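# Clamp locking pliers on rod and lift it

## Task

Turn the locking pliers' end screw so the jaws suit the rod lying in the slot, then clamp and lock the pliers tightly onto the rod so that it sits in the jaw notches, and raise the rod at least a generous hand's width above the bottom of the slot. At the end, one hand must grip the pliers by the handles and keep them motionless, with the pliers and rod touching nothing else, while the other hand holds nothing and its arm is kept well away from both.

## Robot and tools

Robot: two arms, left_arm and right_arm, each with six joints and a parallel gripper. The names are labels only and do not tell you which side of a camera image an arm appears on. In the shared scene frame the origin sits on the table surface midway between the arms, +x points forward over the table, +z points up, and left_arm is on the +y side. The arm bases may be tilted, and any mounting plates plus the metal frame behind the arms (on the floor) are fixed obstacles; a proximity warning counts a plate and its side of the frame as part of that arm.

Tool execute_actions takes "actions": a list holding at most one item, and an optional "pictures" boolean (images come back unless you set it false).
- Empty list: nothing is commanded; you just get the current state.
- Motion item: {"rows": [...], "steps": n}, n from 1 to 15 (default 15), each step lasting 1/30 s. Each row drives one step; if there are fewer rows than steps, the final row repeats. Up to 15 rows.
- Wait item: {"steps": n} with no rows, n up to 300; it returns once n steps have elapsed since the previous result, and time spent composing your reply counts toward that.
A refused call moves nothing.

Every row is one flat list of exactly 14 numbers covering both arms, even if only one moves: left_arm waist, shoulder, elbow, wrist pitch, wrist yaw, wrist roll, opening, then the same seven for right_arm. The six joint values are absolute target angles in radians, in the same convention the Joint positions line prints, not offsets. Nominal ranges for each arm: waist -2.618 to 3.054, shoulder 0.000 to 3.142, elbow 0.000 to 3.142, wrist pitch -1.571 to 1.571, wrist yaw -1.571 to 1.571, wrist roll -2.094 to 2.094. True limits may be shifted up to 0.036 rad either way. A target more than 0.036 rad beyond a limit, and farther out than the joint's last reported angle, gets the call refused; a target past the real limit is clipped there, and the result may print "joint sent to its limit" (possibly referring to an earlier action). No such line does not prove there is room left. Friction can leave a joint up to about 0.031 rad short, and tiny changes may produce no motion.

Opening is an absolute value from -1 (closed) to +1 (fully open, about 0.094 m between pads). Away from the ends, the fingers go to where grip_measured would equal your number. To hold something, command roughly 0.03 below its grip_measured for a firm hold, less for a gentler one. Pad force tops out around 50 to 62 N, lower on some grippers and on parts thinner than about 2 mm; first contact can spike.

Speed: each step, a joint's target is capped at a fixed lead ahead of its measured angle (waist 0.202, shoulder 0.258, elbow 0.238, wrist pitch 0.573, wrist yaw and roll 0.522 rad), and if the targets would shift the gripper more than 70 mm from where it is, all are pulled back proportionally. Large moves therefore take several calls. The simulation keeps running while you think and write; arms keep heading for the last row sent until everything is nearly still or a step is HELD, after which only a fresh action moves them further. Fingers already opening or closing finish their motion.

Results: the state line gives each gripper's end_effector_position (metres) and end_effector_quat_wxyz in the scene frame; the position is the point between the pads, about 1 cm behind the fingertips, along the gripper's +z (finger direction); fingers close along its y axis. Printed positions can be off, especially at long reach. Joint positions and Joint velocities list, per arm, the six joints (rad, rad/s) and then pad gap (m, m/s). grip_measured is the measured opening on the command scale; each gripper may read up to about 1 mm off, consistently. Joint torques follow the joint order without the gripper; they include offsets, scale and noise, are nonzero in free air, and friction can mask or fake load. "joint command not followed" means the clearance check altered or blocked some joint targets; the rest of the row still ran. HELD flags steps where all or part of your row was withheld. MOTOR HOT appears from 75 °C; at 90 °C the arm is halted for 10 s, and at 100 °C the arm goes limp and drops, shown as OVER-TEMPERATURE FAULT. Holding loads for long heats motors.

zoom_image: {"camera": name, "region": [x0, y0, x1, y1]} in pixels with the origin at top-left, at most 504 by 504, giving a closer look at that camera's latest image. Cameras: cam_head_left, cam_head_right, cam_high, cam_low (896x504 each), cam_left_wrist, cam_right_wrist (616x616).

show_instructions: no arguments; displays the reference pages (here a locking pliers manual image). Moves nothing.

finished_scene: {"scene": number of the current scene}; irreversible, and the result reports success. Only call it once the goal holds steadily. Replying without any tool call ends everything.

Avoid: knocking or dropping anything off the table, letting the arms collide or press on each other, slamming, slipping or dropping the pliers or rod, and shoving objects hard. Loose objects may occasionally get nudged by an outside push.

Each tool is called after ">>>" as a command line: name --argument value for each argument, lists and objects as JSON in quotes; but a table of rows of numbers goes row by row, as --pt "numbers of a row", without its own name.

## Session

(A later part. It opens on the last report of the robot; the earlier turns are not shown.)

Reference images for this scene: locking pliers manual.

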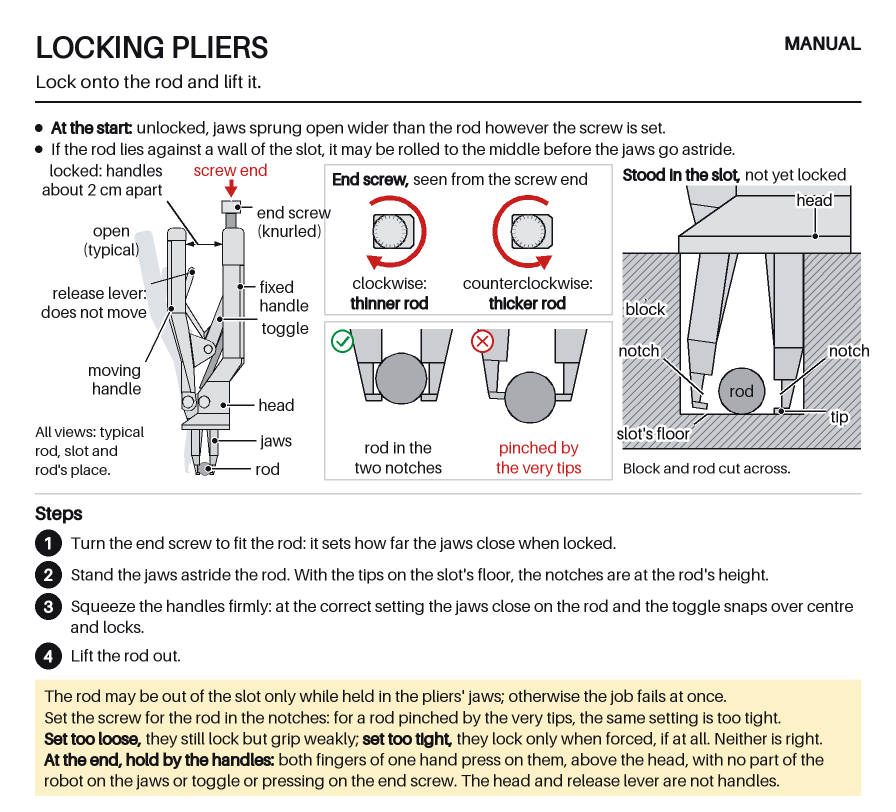

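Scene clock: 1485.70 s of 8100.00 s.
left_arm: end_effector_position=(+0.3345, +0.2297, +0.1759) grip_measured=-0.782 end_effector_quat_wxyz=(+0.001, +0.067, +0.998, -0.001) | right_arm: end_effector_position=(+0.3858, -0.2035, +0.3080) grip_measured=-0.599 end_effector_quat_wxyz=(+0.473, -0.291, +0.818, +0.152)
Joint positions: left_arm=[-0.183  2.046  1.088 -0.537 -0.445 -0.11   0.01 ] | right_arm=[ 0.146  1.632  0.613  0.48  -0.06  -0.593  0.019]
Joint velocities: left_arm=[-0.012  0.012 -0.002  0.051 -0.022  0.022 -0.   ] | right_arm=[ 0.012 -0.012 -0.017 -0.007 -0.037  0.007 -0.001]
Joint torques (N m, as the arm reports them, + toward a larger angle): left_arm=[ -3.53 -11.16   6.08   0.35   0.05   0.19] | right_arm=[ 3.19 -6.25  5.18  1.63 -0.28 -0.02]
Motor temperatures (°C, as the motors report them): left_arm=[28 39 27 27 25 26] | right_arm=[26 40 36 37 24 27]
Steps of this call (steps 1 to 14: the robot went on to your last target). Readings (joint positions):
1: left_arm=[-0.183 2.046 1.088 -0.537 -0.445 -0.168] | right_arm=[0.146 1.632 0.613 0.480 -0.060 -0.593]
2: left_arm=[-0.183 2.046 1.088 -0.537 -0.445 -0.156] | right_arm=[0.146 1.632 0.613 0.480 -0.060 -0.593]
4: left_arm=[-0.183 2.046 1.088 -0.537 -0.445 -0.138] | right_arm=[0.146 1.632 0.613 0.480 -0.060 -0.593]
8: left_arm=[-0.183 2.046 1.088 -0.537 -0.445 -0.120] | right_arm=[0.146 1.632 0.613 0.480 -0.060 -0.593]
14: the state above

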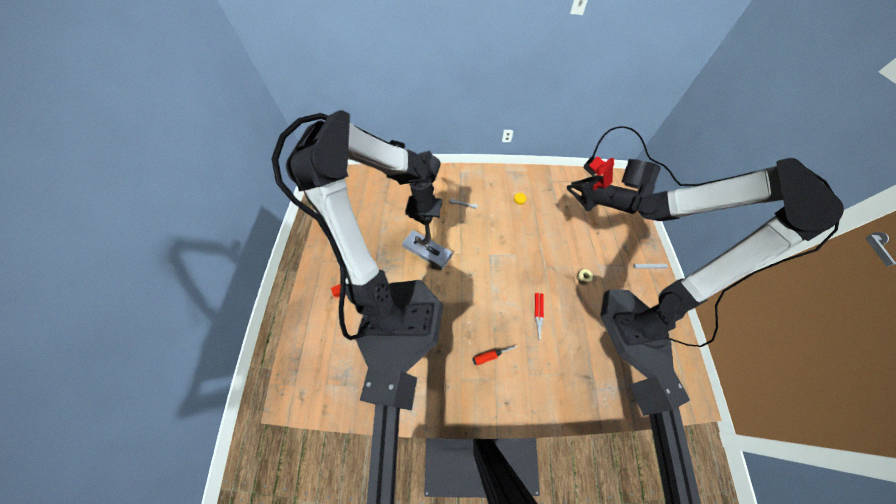

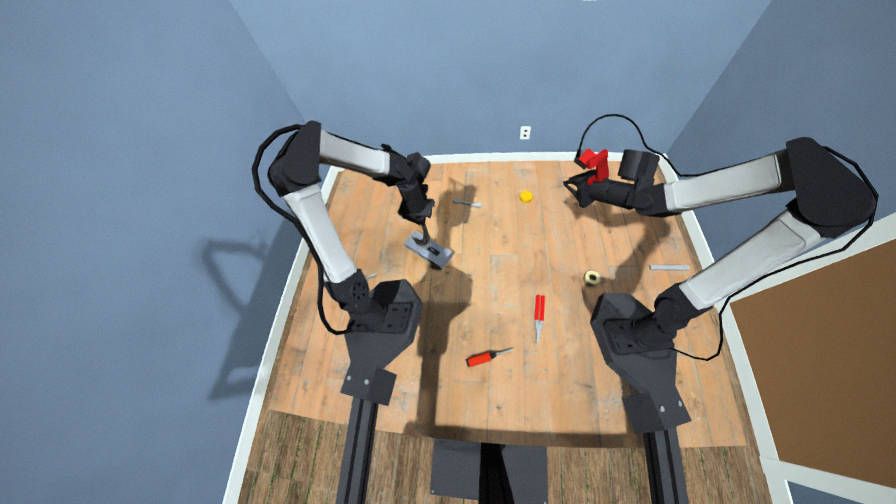

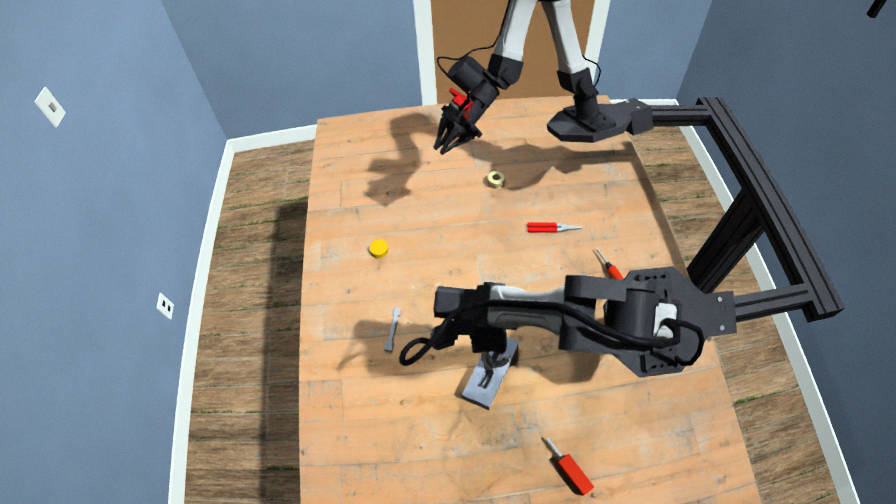

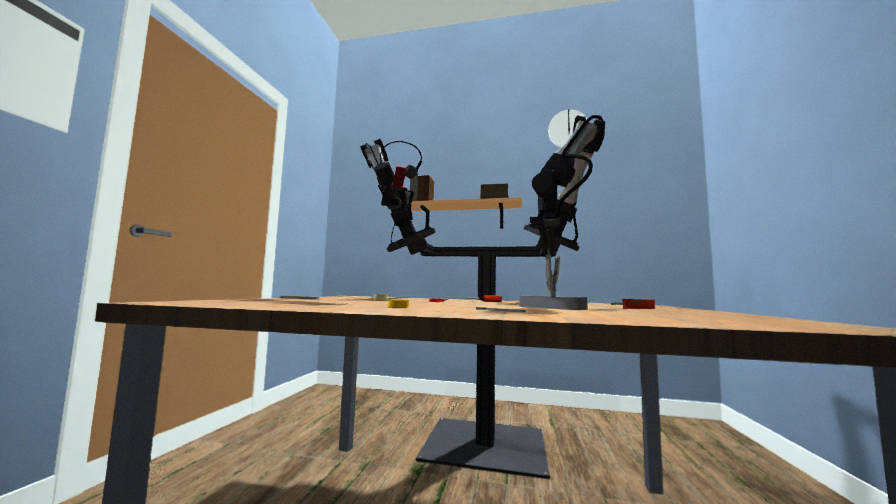

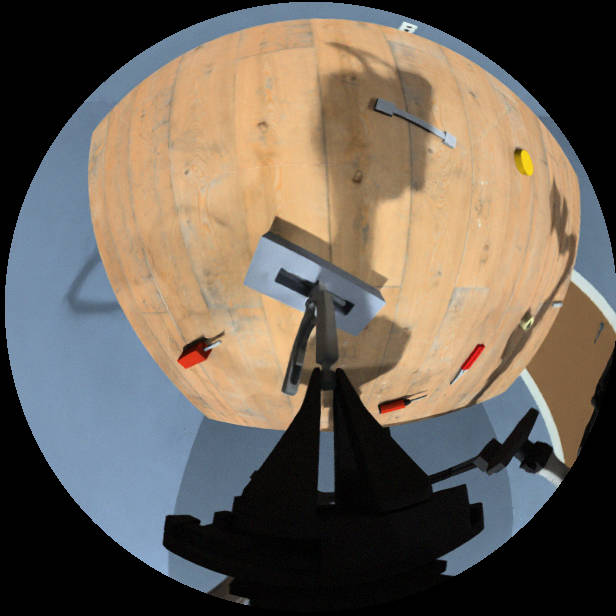

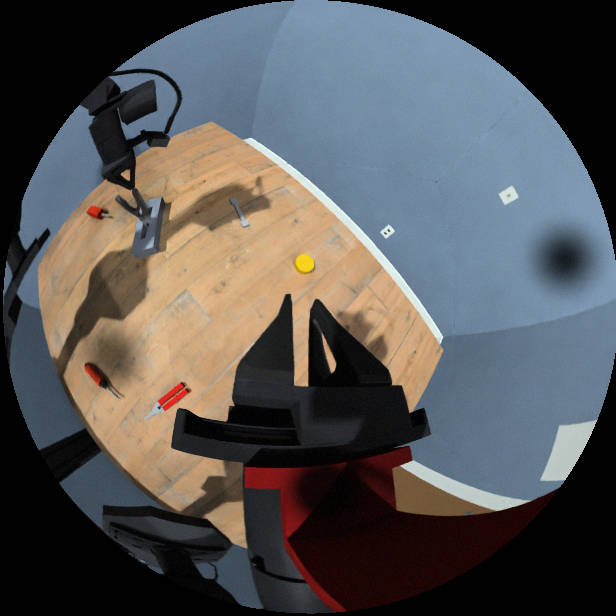

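>>> execute_actions --actions '[{"rows":[[-0.169,2.05,1.1,-0.542,-0.44,-0.11,-0.785,0.15,1.64,0.6,0.455,-0.05,-0.6,-0.6],[-0.169,2.05,1.1,-0.542,-0.44,-0.11,-0.775,0.15,1.64,0.6,0.455,-0.05,-0.6,-0.6],[-0.169,2.05,1.1,-0.542,-0.44,-0.11,-0.765,0.15,1.64,0.6,0.455,-0.05,-0.6,-0.6],[-0.169,2.05,1.1,-0.542,-0.44,-0.11,-0.75,0.15,1.64,0.6,0.455,-0.05,-0.6,-0.6],[-0.169,2.05,1.1,-0.542,-0.44,-0.11,-0.73,0.15,1.64,0.6,0.455,-0.05,-0.6,-0.6],[-0.169,2.05,1.1,-0.542,-0.44,-0.11,-0.7,0.15,1.64,0.6,0.455,-0.05,-0.6,-0.6],[-0.169,2.05,1.1,-0.542,-0.44,-0.11,-0.66,0.15,1.64,0.6,0.455,-0.05,-0.6,-0.6]],"steps":15}]'

>>> zoom_image --camera "cam_left_wrist" --region '[250, 260, 410, 420]'

Scene clock: 1504.20 s of 8100.00 s.
left_arm: end_effector_position=(+0.3345, +0.2297, +0.1759) grip_measured=-0.662 end_effector_quat_wxyz=(+0.001, +0.069, +0.998, -0.001) | right_arm: end_effector_position=(+0.3858, -0.2035, +0.3080) grip_measured=-0.599 end_effector_quat_wxyz=(+0.473, -0.291, +0.818, +0.152)
Joint positions: left_arm=[-0.183  2.046  1.088 -0.537 -0.445 -0.107  0.016] | right_arm=[ 0.146  1.632  0.613  0.48  -0.06  -0.593  0.019]
Joint velocities: left_arm=[-0.007 -0.002 -0.002 -0.051 -0.007 -0.007  0.001] | right_arm=[-0.017 -0.017  0.007 -0.007  0.051 -0.081 -0.001]
Joint torques (N m, as the arm reports them, + toward a larger angle): left_arm=[ -3.58 -11.13   6.13   0.36   0.04   0.08] | right_arm=[ 3.25 -6.27  5.07  1.66 -0.22 -0.02]
Motor temperatures (°C, as the motors report them): left_arm=[28 39 27 27 25 26] | right_arm=[26 40 36 37 24 27]
Steps of this call (steps 1 to 30: the robot went on to your last target; steps 31 to 540: nothing new was sent; steps 541 to 555: all 15 steps of this action). Readings (joint positions):
541: left_arm=[-0.183 2.046 1.088 -0.537 -0.445 -0.107] | right_arm=[0.146 1.632 0.613 0.480 -0.060 -0.593]
542: left_arm=[-0.183 2.046 1.088 -0.537 -0.445 -0.107] | right_arm=[0.146 1.632 0.613 0.480 -0.060 -0.593]
544: left_arm=[-0.183 2.046 1.088 -0.537 -0.445 -0.107] | right_arm=[0.146 1.632 0.613 0.480 -0.060 -0.593]
548: left_arm=[-0.183 2.046 1.088 -0.537 -0.445 -0.107] | right_arm=[0.146 1.632 0.613 0.480 -0.060 -0.593]
555: the state above

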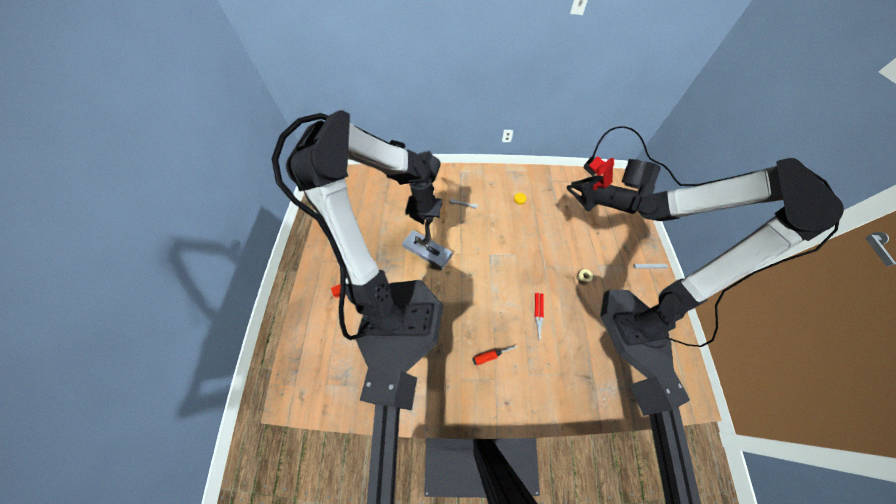

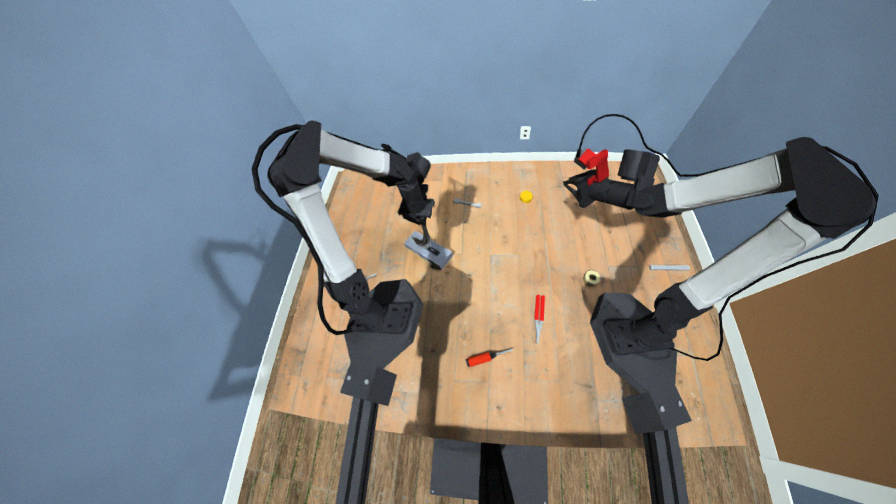

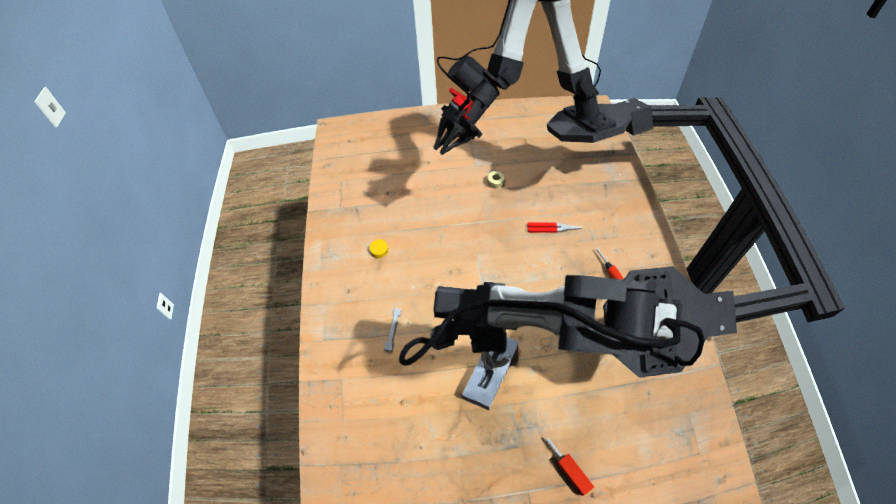

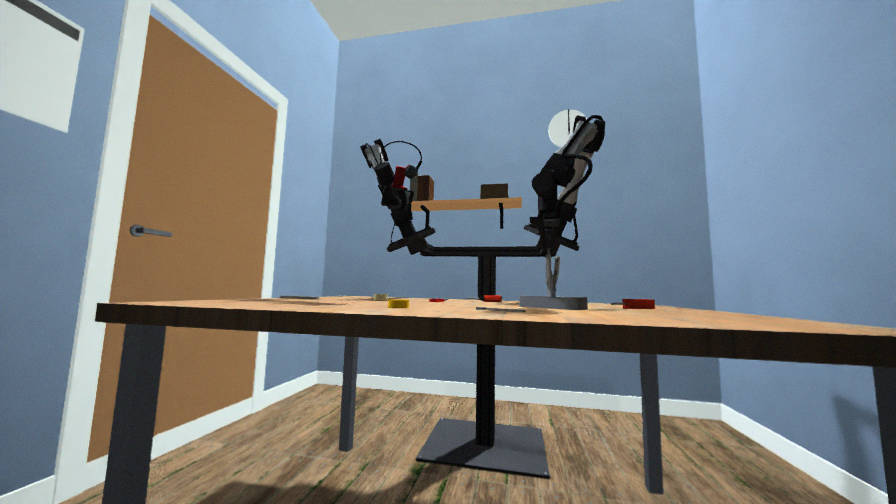

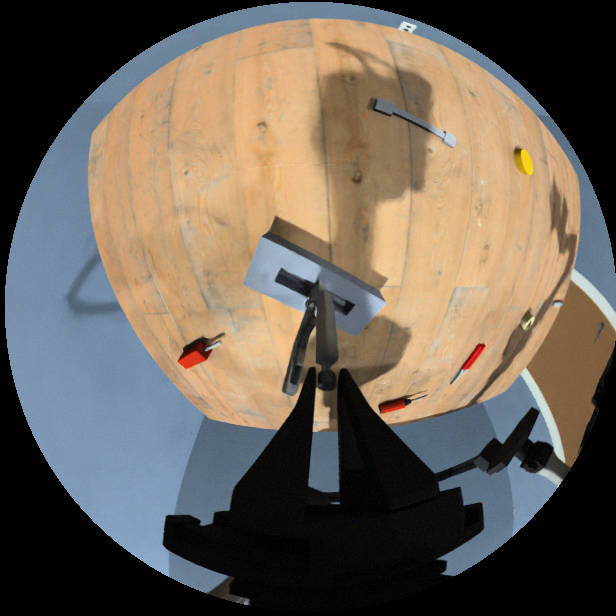

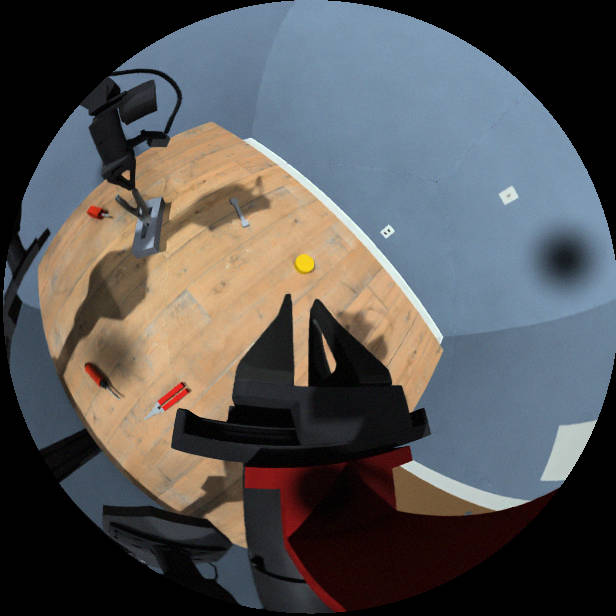

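Region (250, 260, 410, 420) of cam_left_wrist's 616x616 image, scaled by 3.150, with more detail than that image has.

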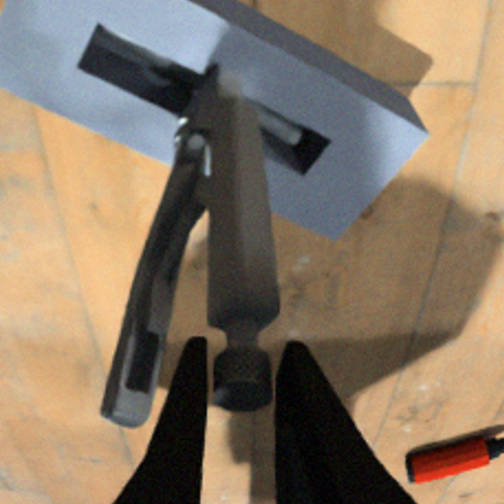

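Standing free. Open wide, move to A, roll.

>>> execute_actions --actions '[{"rows":[[-0.169,2.04,1.09,-0.542,-0.44,-0.11,1.0,0.15,1.64,0.6,0.455,-0.05,-0.6,-0.6],[-0.169,2.035,1.085,-0.542,-0.44,-0.11,1.0,0.15,1.64,0.6,0.455,-0.05,-0.6,-0.6],[-0.169,2.03,1.08,-0.542,-0.44,-0.11,1.0,0.15,1.64,0.6,0.455,-0.05,-0.6,-0.6],[-0.169,2.025,1.075,-0.545,-0.44,-0.11,1.0,0.15,1.64,0.6,0.455,-0.05,-0.6,-0.6],[-0.169,2.015,1.07,-0.548,-0.44,-0.11,1.0,0.15,1.64,0.6,0.455,-0.05,-0.6,-0.6],[-0.168,2.005,1.06,-0.55,-0.44,-0.2,1.0,0.15,1.64,0.6,0.455,-0.05,-0.6,-0.6],[-0.168,1.995,1.05,-0.552,-0.44,-0.3,1.0,0.15,1.64,0.6,0.455,-0.05,-0.6,-0.6],[-0.167,1.985,1.04,-0.554,-0.44,-0.45,1.0,0.15,1.64,0.6,0.455,-0.05,-0.6,-0.6],[-0.167,1.975,1.03,-0.556,-0.44,-0.6,1.0,0.15,1.64,0.6,0.455,-0.05,-0.6,-0.6],[-0.166,1.965,1.02,-0.558,-0.44,-0.75,1.0,0.15,1.64,0.6,0.455,-0.05,-0.6,-0.6],[-0.166,1.955,1.01,-0.56,-0.44,-0.9,1.0,0.15,1.64,0.6,0.455,-0.05,-0.6,-0.6],[-0.165,1.945,1.0,-0.56,-0.44,-1.05,1.0,0.15,1.64,0.6,0.455,-0.05,-0.6,-0.6],[-0.165,1.935,0.99,-0.56,-0.44,-1.197,1.0,0.15,1.64,0.6,0.455,-0.05,-0.6,-0.6],[-0.164,1.925,0.98,-0.56,-0.44,-1.197,1.0,0.15,1.64,0.6,0.455,-0.05,-0.6,-0.6],[-0.164,1.92,0.97,-0.56,-0.44,-1.197,1.0,0.15,1.64,0.6,0.455,-0.05,-0.6,-0.6]],"steps":15}]' --pictures false

>>> execute_actions --actions '[{"steps":22}]'

>>> zoom_image --camera "cam_left_wrist" --region '[210, 190, 450, 430]'

Scene clock: 1520.60 s of 8100.00 s.
left_arm: end_effector_position=(+0.3221, +0.2409, +0.1925) grip_measured=+1.000 end_effector_quat_wxyz=(+0.009, -0.296, +0.955, -0.006) | right_arm: end_effector_position=(+0.3858, -0.2035, +0.3080) grip_measured=-0.599 end_effector_quat_wxyz=(+0.473, -0.291, +0.818, +0.152)
Joint positions: left_arm=[-0.183  1.939  1.009 -0.541 -0.445 -0.837  0.094] | right_arm=[ 0.146  1.632  0.613  0.48  -0.06  -0.593  0.019]
Joint velocities: left_arm=[-0.017 -0.261 -0.291 -0.051  0.037 -2.454  0.   ] | right_arm=[ 0.012 -0.012  0.007 -0.037  0.007 -0.051 -0.001]
Joint torques (N m, as the arm reports them, + toward a larger angle): left_arm=[ -2.81 -11.12   3.33   0.21   0.     0.07] | right_arm=[ 3.23 -6.14  5.33  1.63 -0.22  0.05]
Motor temperatures (°C, as the motors report them): left_arm=[28 39 28 27 25 26] | right_arm=[26 40 36 37 24 27]
Steps of this call (steps 1 to 15: the robot went on to your last target; steps 16 to 477: nothing new was sent; steps 478 to 492: all 15 steps of this action). Readings (joint positions):
478: left_arm=[-0.183 2.046 1.088 -0.537 -0.445 -0.107] | right_arm=[0.146 1.632 0.613 0.480 -0.060 -0.593]
479: left_arm=[-0.183 2.046 1.088 -0.537 -0.445 -0.107] | right_arm=[0.146 1.632 0.613 0.480 -0.060 -0.593]
481: left_arm=[-0.183 2.043 1.088 -0.537 -0.445 -0.107] | right_arm=[0.146 1.632 0.613 0.480 -0.060 -0.593]
485: left_arm=[-0.183 2.013 1.077 -0.537 -0.445 -0.200] | right_arm=[0.146 1.632 0.613 0.480 -0.060 -0.593]
492: the state above

Scene clock: 1521.33 s of 8100.00 s.
left_arm: end_effector_position=(+0.3149, +0.2427, +0.1924) grip_measured=+1.000 end_effector_quat_wxyz=(+0.003, -0.456, +0.890, -0.004) | right_arm: end_effector_position=(+0.3858, -0.2035, +0.3080) grip_measured=-0.599 end_effector_quat_wxyz=(+0.473, -0.291, +0.818, +0.152)
Joint positions: left_arm=[-0.183  1.927  0.99  -0.549 -0.445 -1.188  0.094] | right_arm=[ 0.146  1.632  0.613  0.48  -0.06  -0.593  0.019]
Joint velocities: left_arm=[-0.007  0.002 -0.007  0.007  0.022 -0.037  0.   ] | right_arm=[ 0.002 -0.002  0.012  0.022  0.007  0.007  0.001]
Joint torques (N m, as the arm reports them, + toward a larger angle): left_arm=[ -2.73 -11.14   3.3    0.24  -0.01   0.04] | right_arm=[ 3.14 -6.31  5.2   1.66 -0.25 -0.02]
Motor temperatures (°C, as the motors report them): left_arm=[28 39 28 27 25 26] | right_arm=[26 40 36 37 24 27]
Steps of this call (steps 1 to 22: the robot went on to your last target). Readings (joint positions):
1: left_arm=[-0.183 1.932 1.001 -0.543 -0.445 -0.908] | right_arm=[0.146 1.632 0.613 0.480 -0.060 -0.593]
2: left_arm=[-0.183 1.928 0.995 -0.546 -0.445 -0.965] | right_arm=[0.146 1.632 0.613 0.480 -0.060 -0.593]
4: left_arm=[-0.183 1.927 0.991 -0.548 -0.445 -1.047] | right_arm=[0.146 1.632 0.613 0.480 -0.060 -0.593]
8: left_arm=[-0.183 1.927 0.990 -0.549 -0.445 -1.132] | right_arm=[0.146 1.632 0.613 0.480 -0.060 -0.593]
22: the state above

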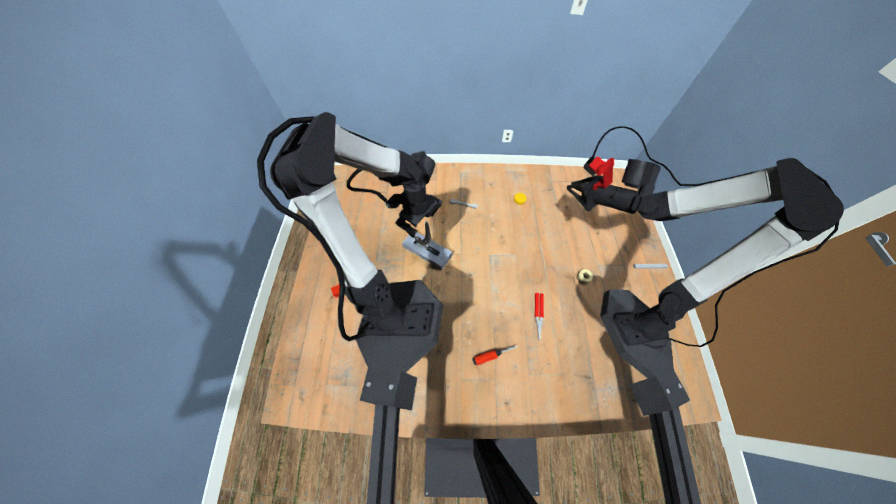

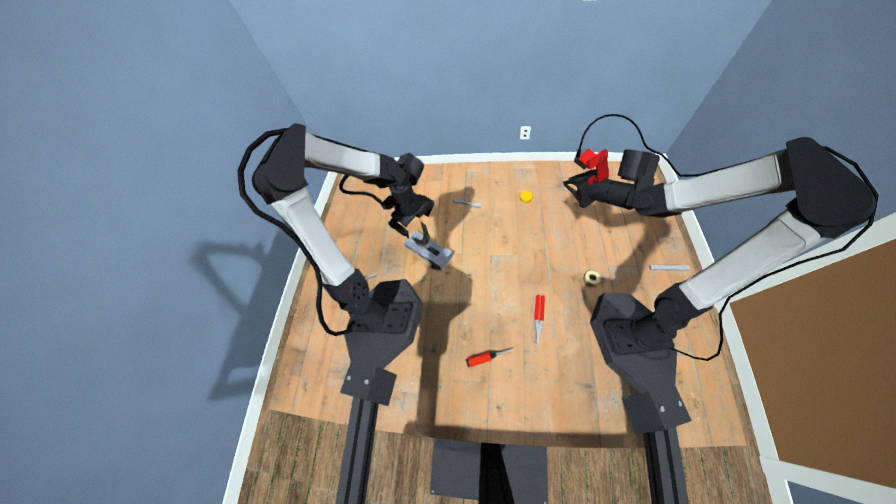

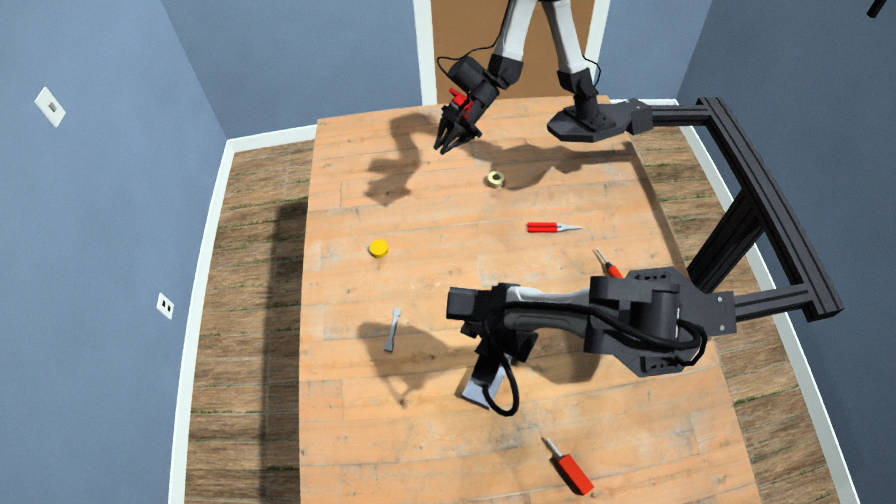

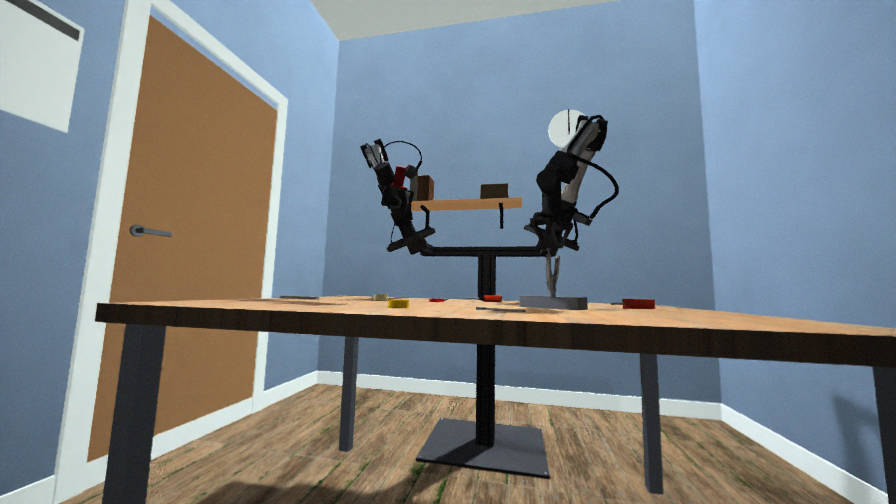

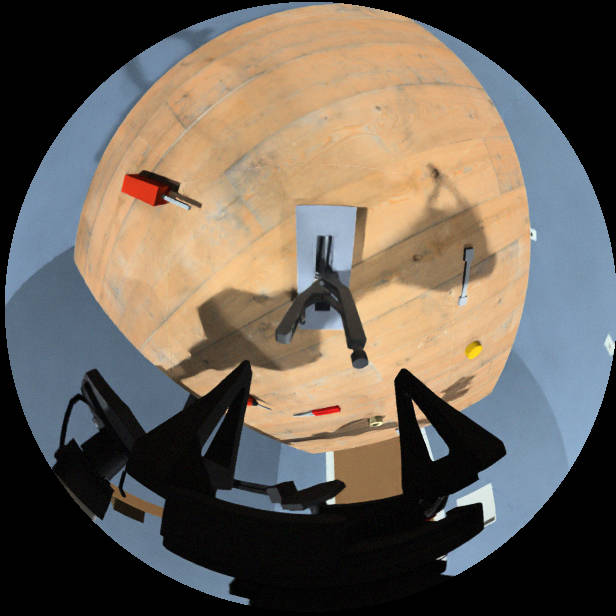

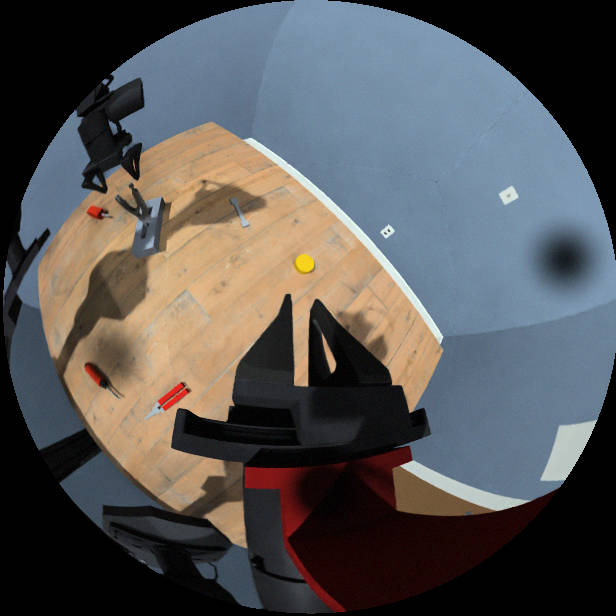

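Region (210, 190, 450, 430) of cam_left_wrist's 616x616 image, scaled by 2.100, with more detail than that image has.

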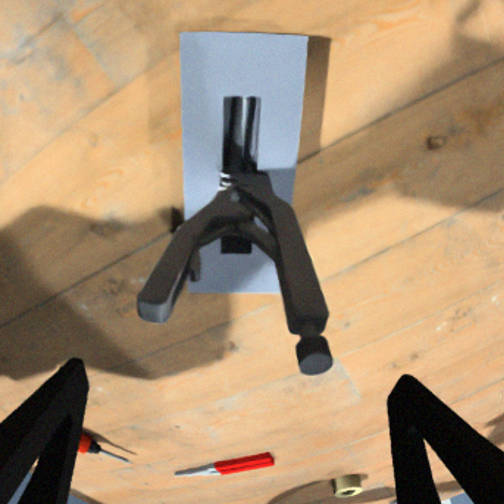

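>>> execute_actions --actions '[]'

Scene clock: 1537.17 s of 8100.00 s.
left_arm: end_effector_position=(+0.3149, +0.2427, +0.1924) grip_measured=+1.000 end_effector_quat_wxyz=(+0.003, -0.457, +0.889, -0.004) | right_arm: end_effector_position=(+0.3858, -0.2035, +0.3080) grip_measured=-0.599 end_effector_quat_wxyz=(+0.473, -0.291, +0.818, +0.152)
Joint positions: left_arm=[-0.183  1.927  0.99  -0.549 -0.445 -1.191  0.094] | right_arm=[ 0.146  1.632  0.613  0.48  -0.06  -0.593  0.019]
Joint velocities: left_arm=[ 0.012  0.007  0.012 -0.051 -0.022 -0.051  0.   ] | right_arm=[ 0.012 -0.007 -0.002 -0.007 -0.037  0.022  0.   ]
Joint torques (N m, as the arm reports them, + toward a larger angle): left_arm=[ -2.75 -11.13   3.31   0.24  -0.01   0.04] | right_arm=[ 3.11 -6.36  4.98  1.65 -0.21  0.02]
Motor temperatures (°C, as the motors report them): left_arm=[27 39 27 27 24 26] | right_arm=[26 40 36 37 24 27]
Steps of this call (steps 1 to 30: the robot went on to your last target; steps 31 to 475: nothing new was sent). Readings (joint positions):
1: left_arm=[-0.183 1.927 0.990 -0.549 -0.445 -1.189] | right_arm=[0.146 1.632 0.613 0.480 -0.060 -0.593]
2: left_arm=[-0.183 1.927 0.990 -0.549 -0.445 -1.189] | right_arm=[0.146 1.632 0.613 0.480 -0.060 -0.593]
4: left_arm=[-0.183 1.927 0.990 -0.549 -0.445 -1.190] | right_arm=[0.146 1.632 0.613 0.480 -0.060 -0.593]
8: left_arm=[-0.183 1.927 0.990 -0.549 -0.445 -1.190] | right_arm=[0.146 1.632 0.613 0.480 -0.060 -0.593]
475: the state above
All arms were judged still, so your last target was given up. Only a new action makes them travel on or press farther. Fingers that are still opening or closing keep moving.

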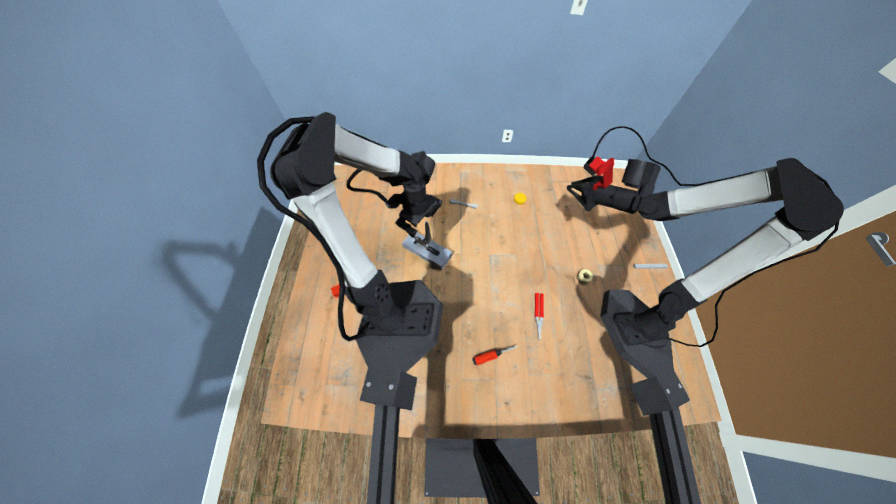

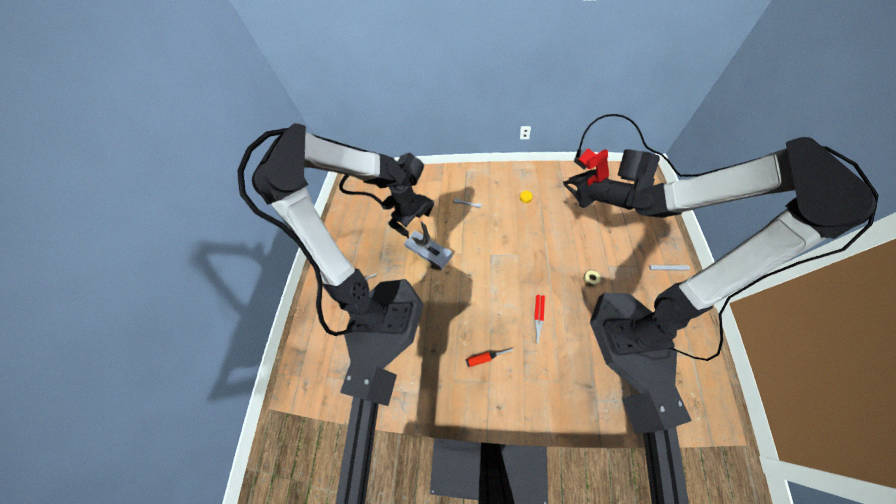

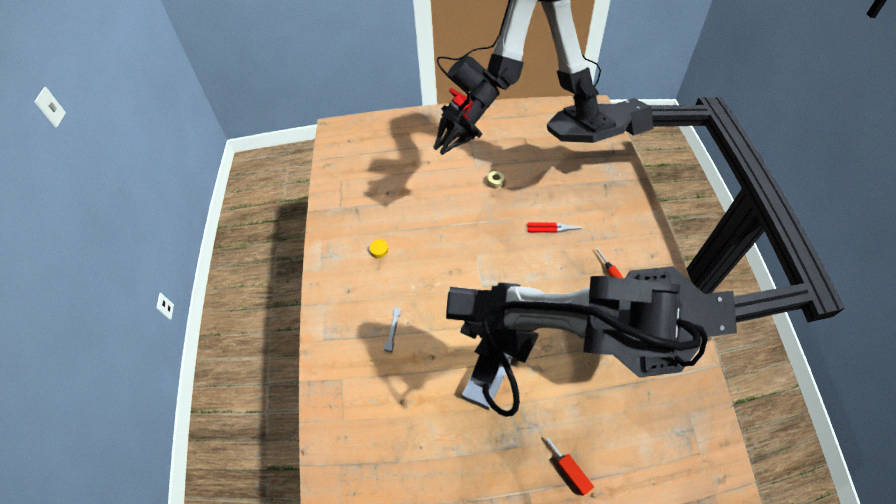

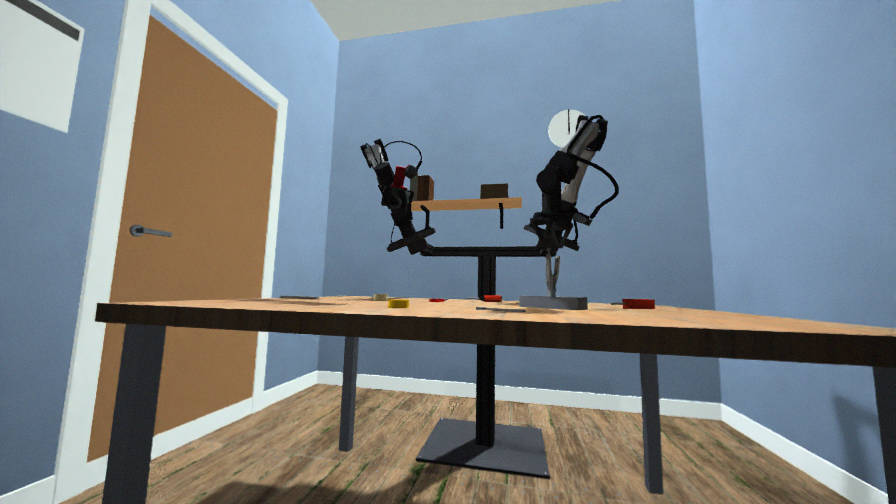

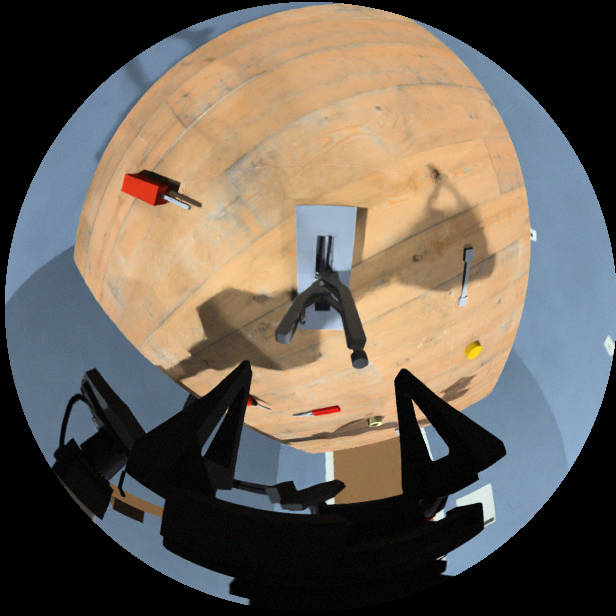

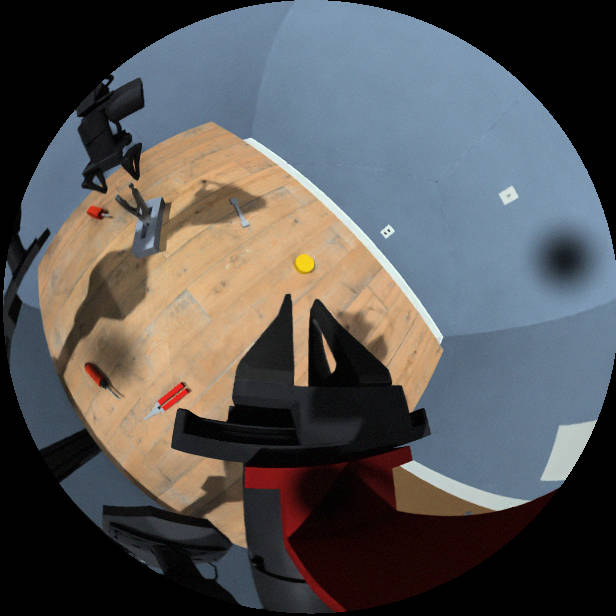

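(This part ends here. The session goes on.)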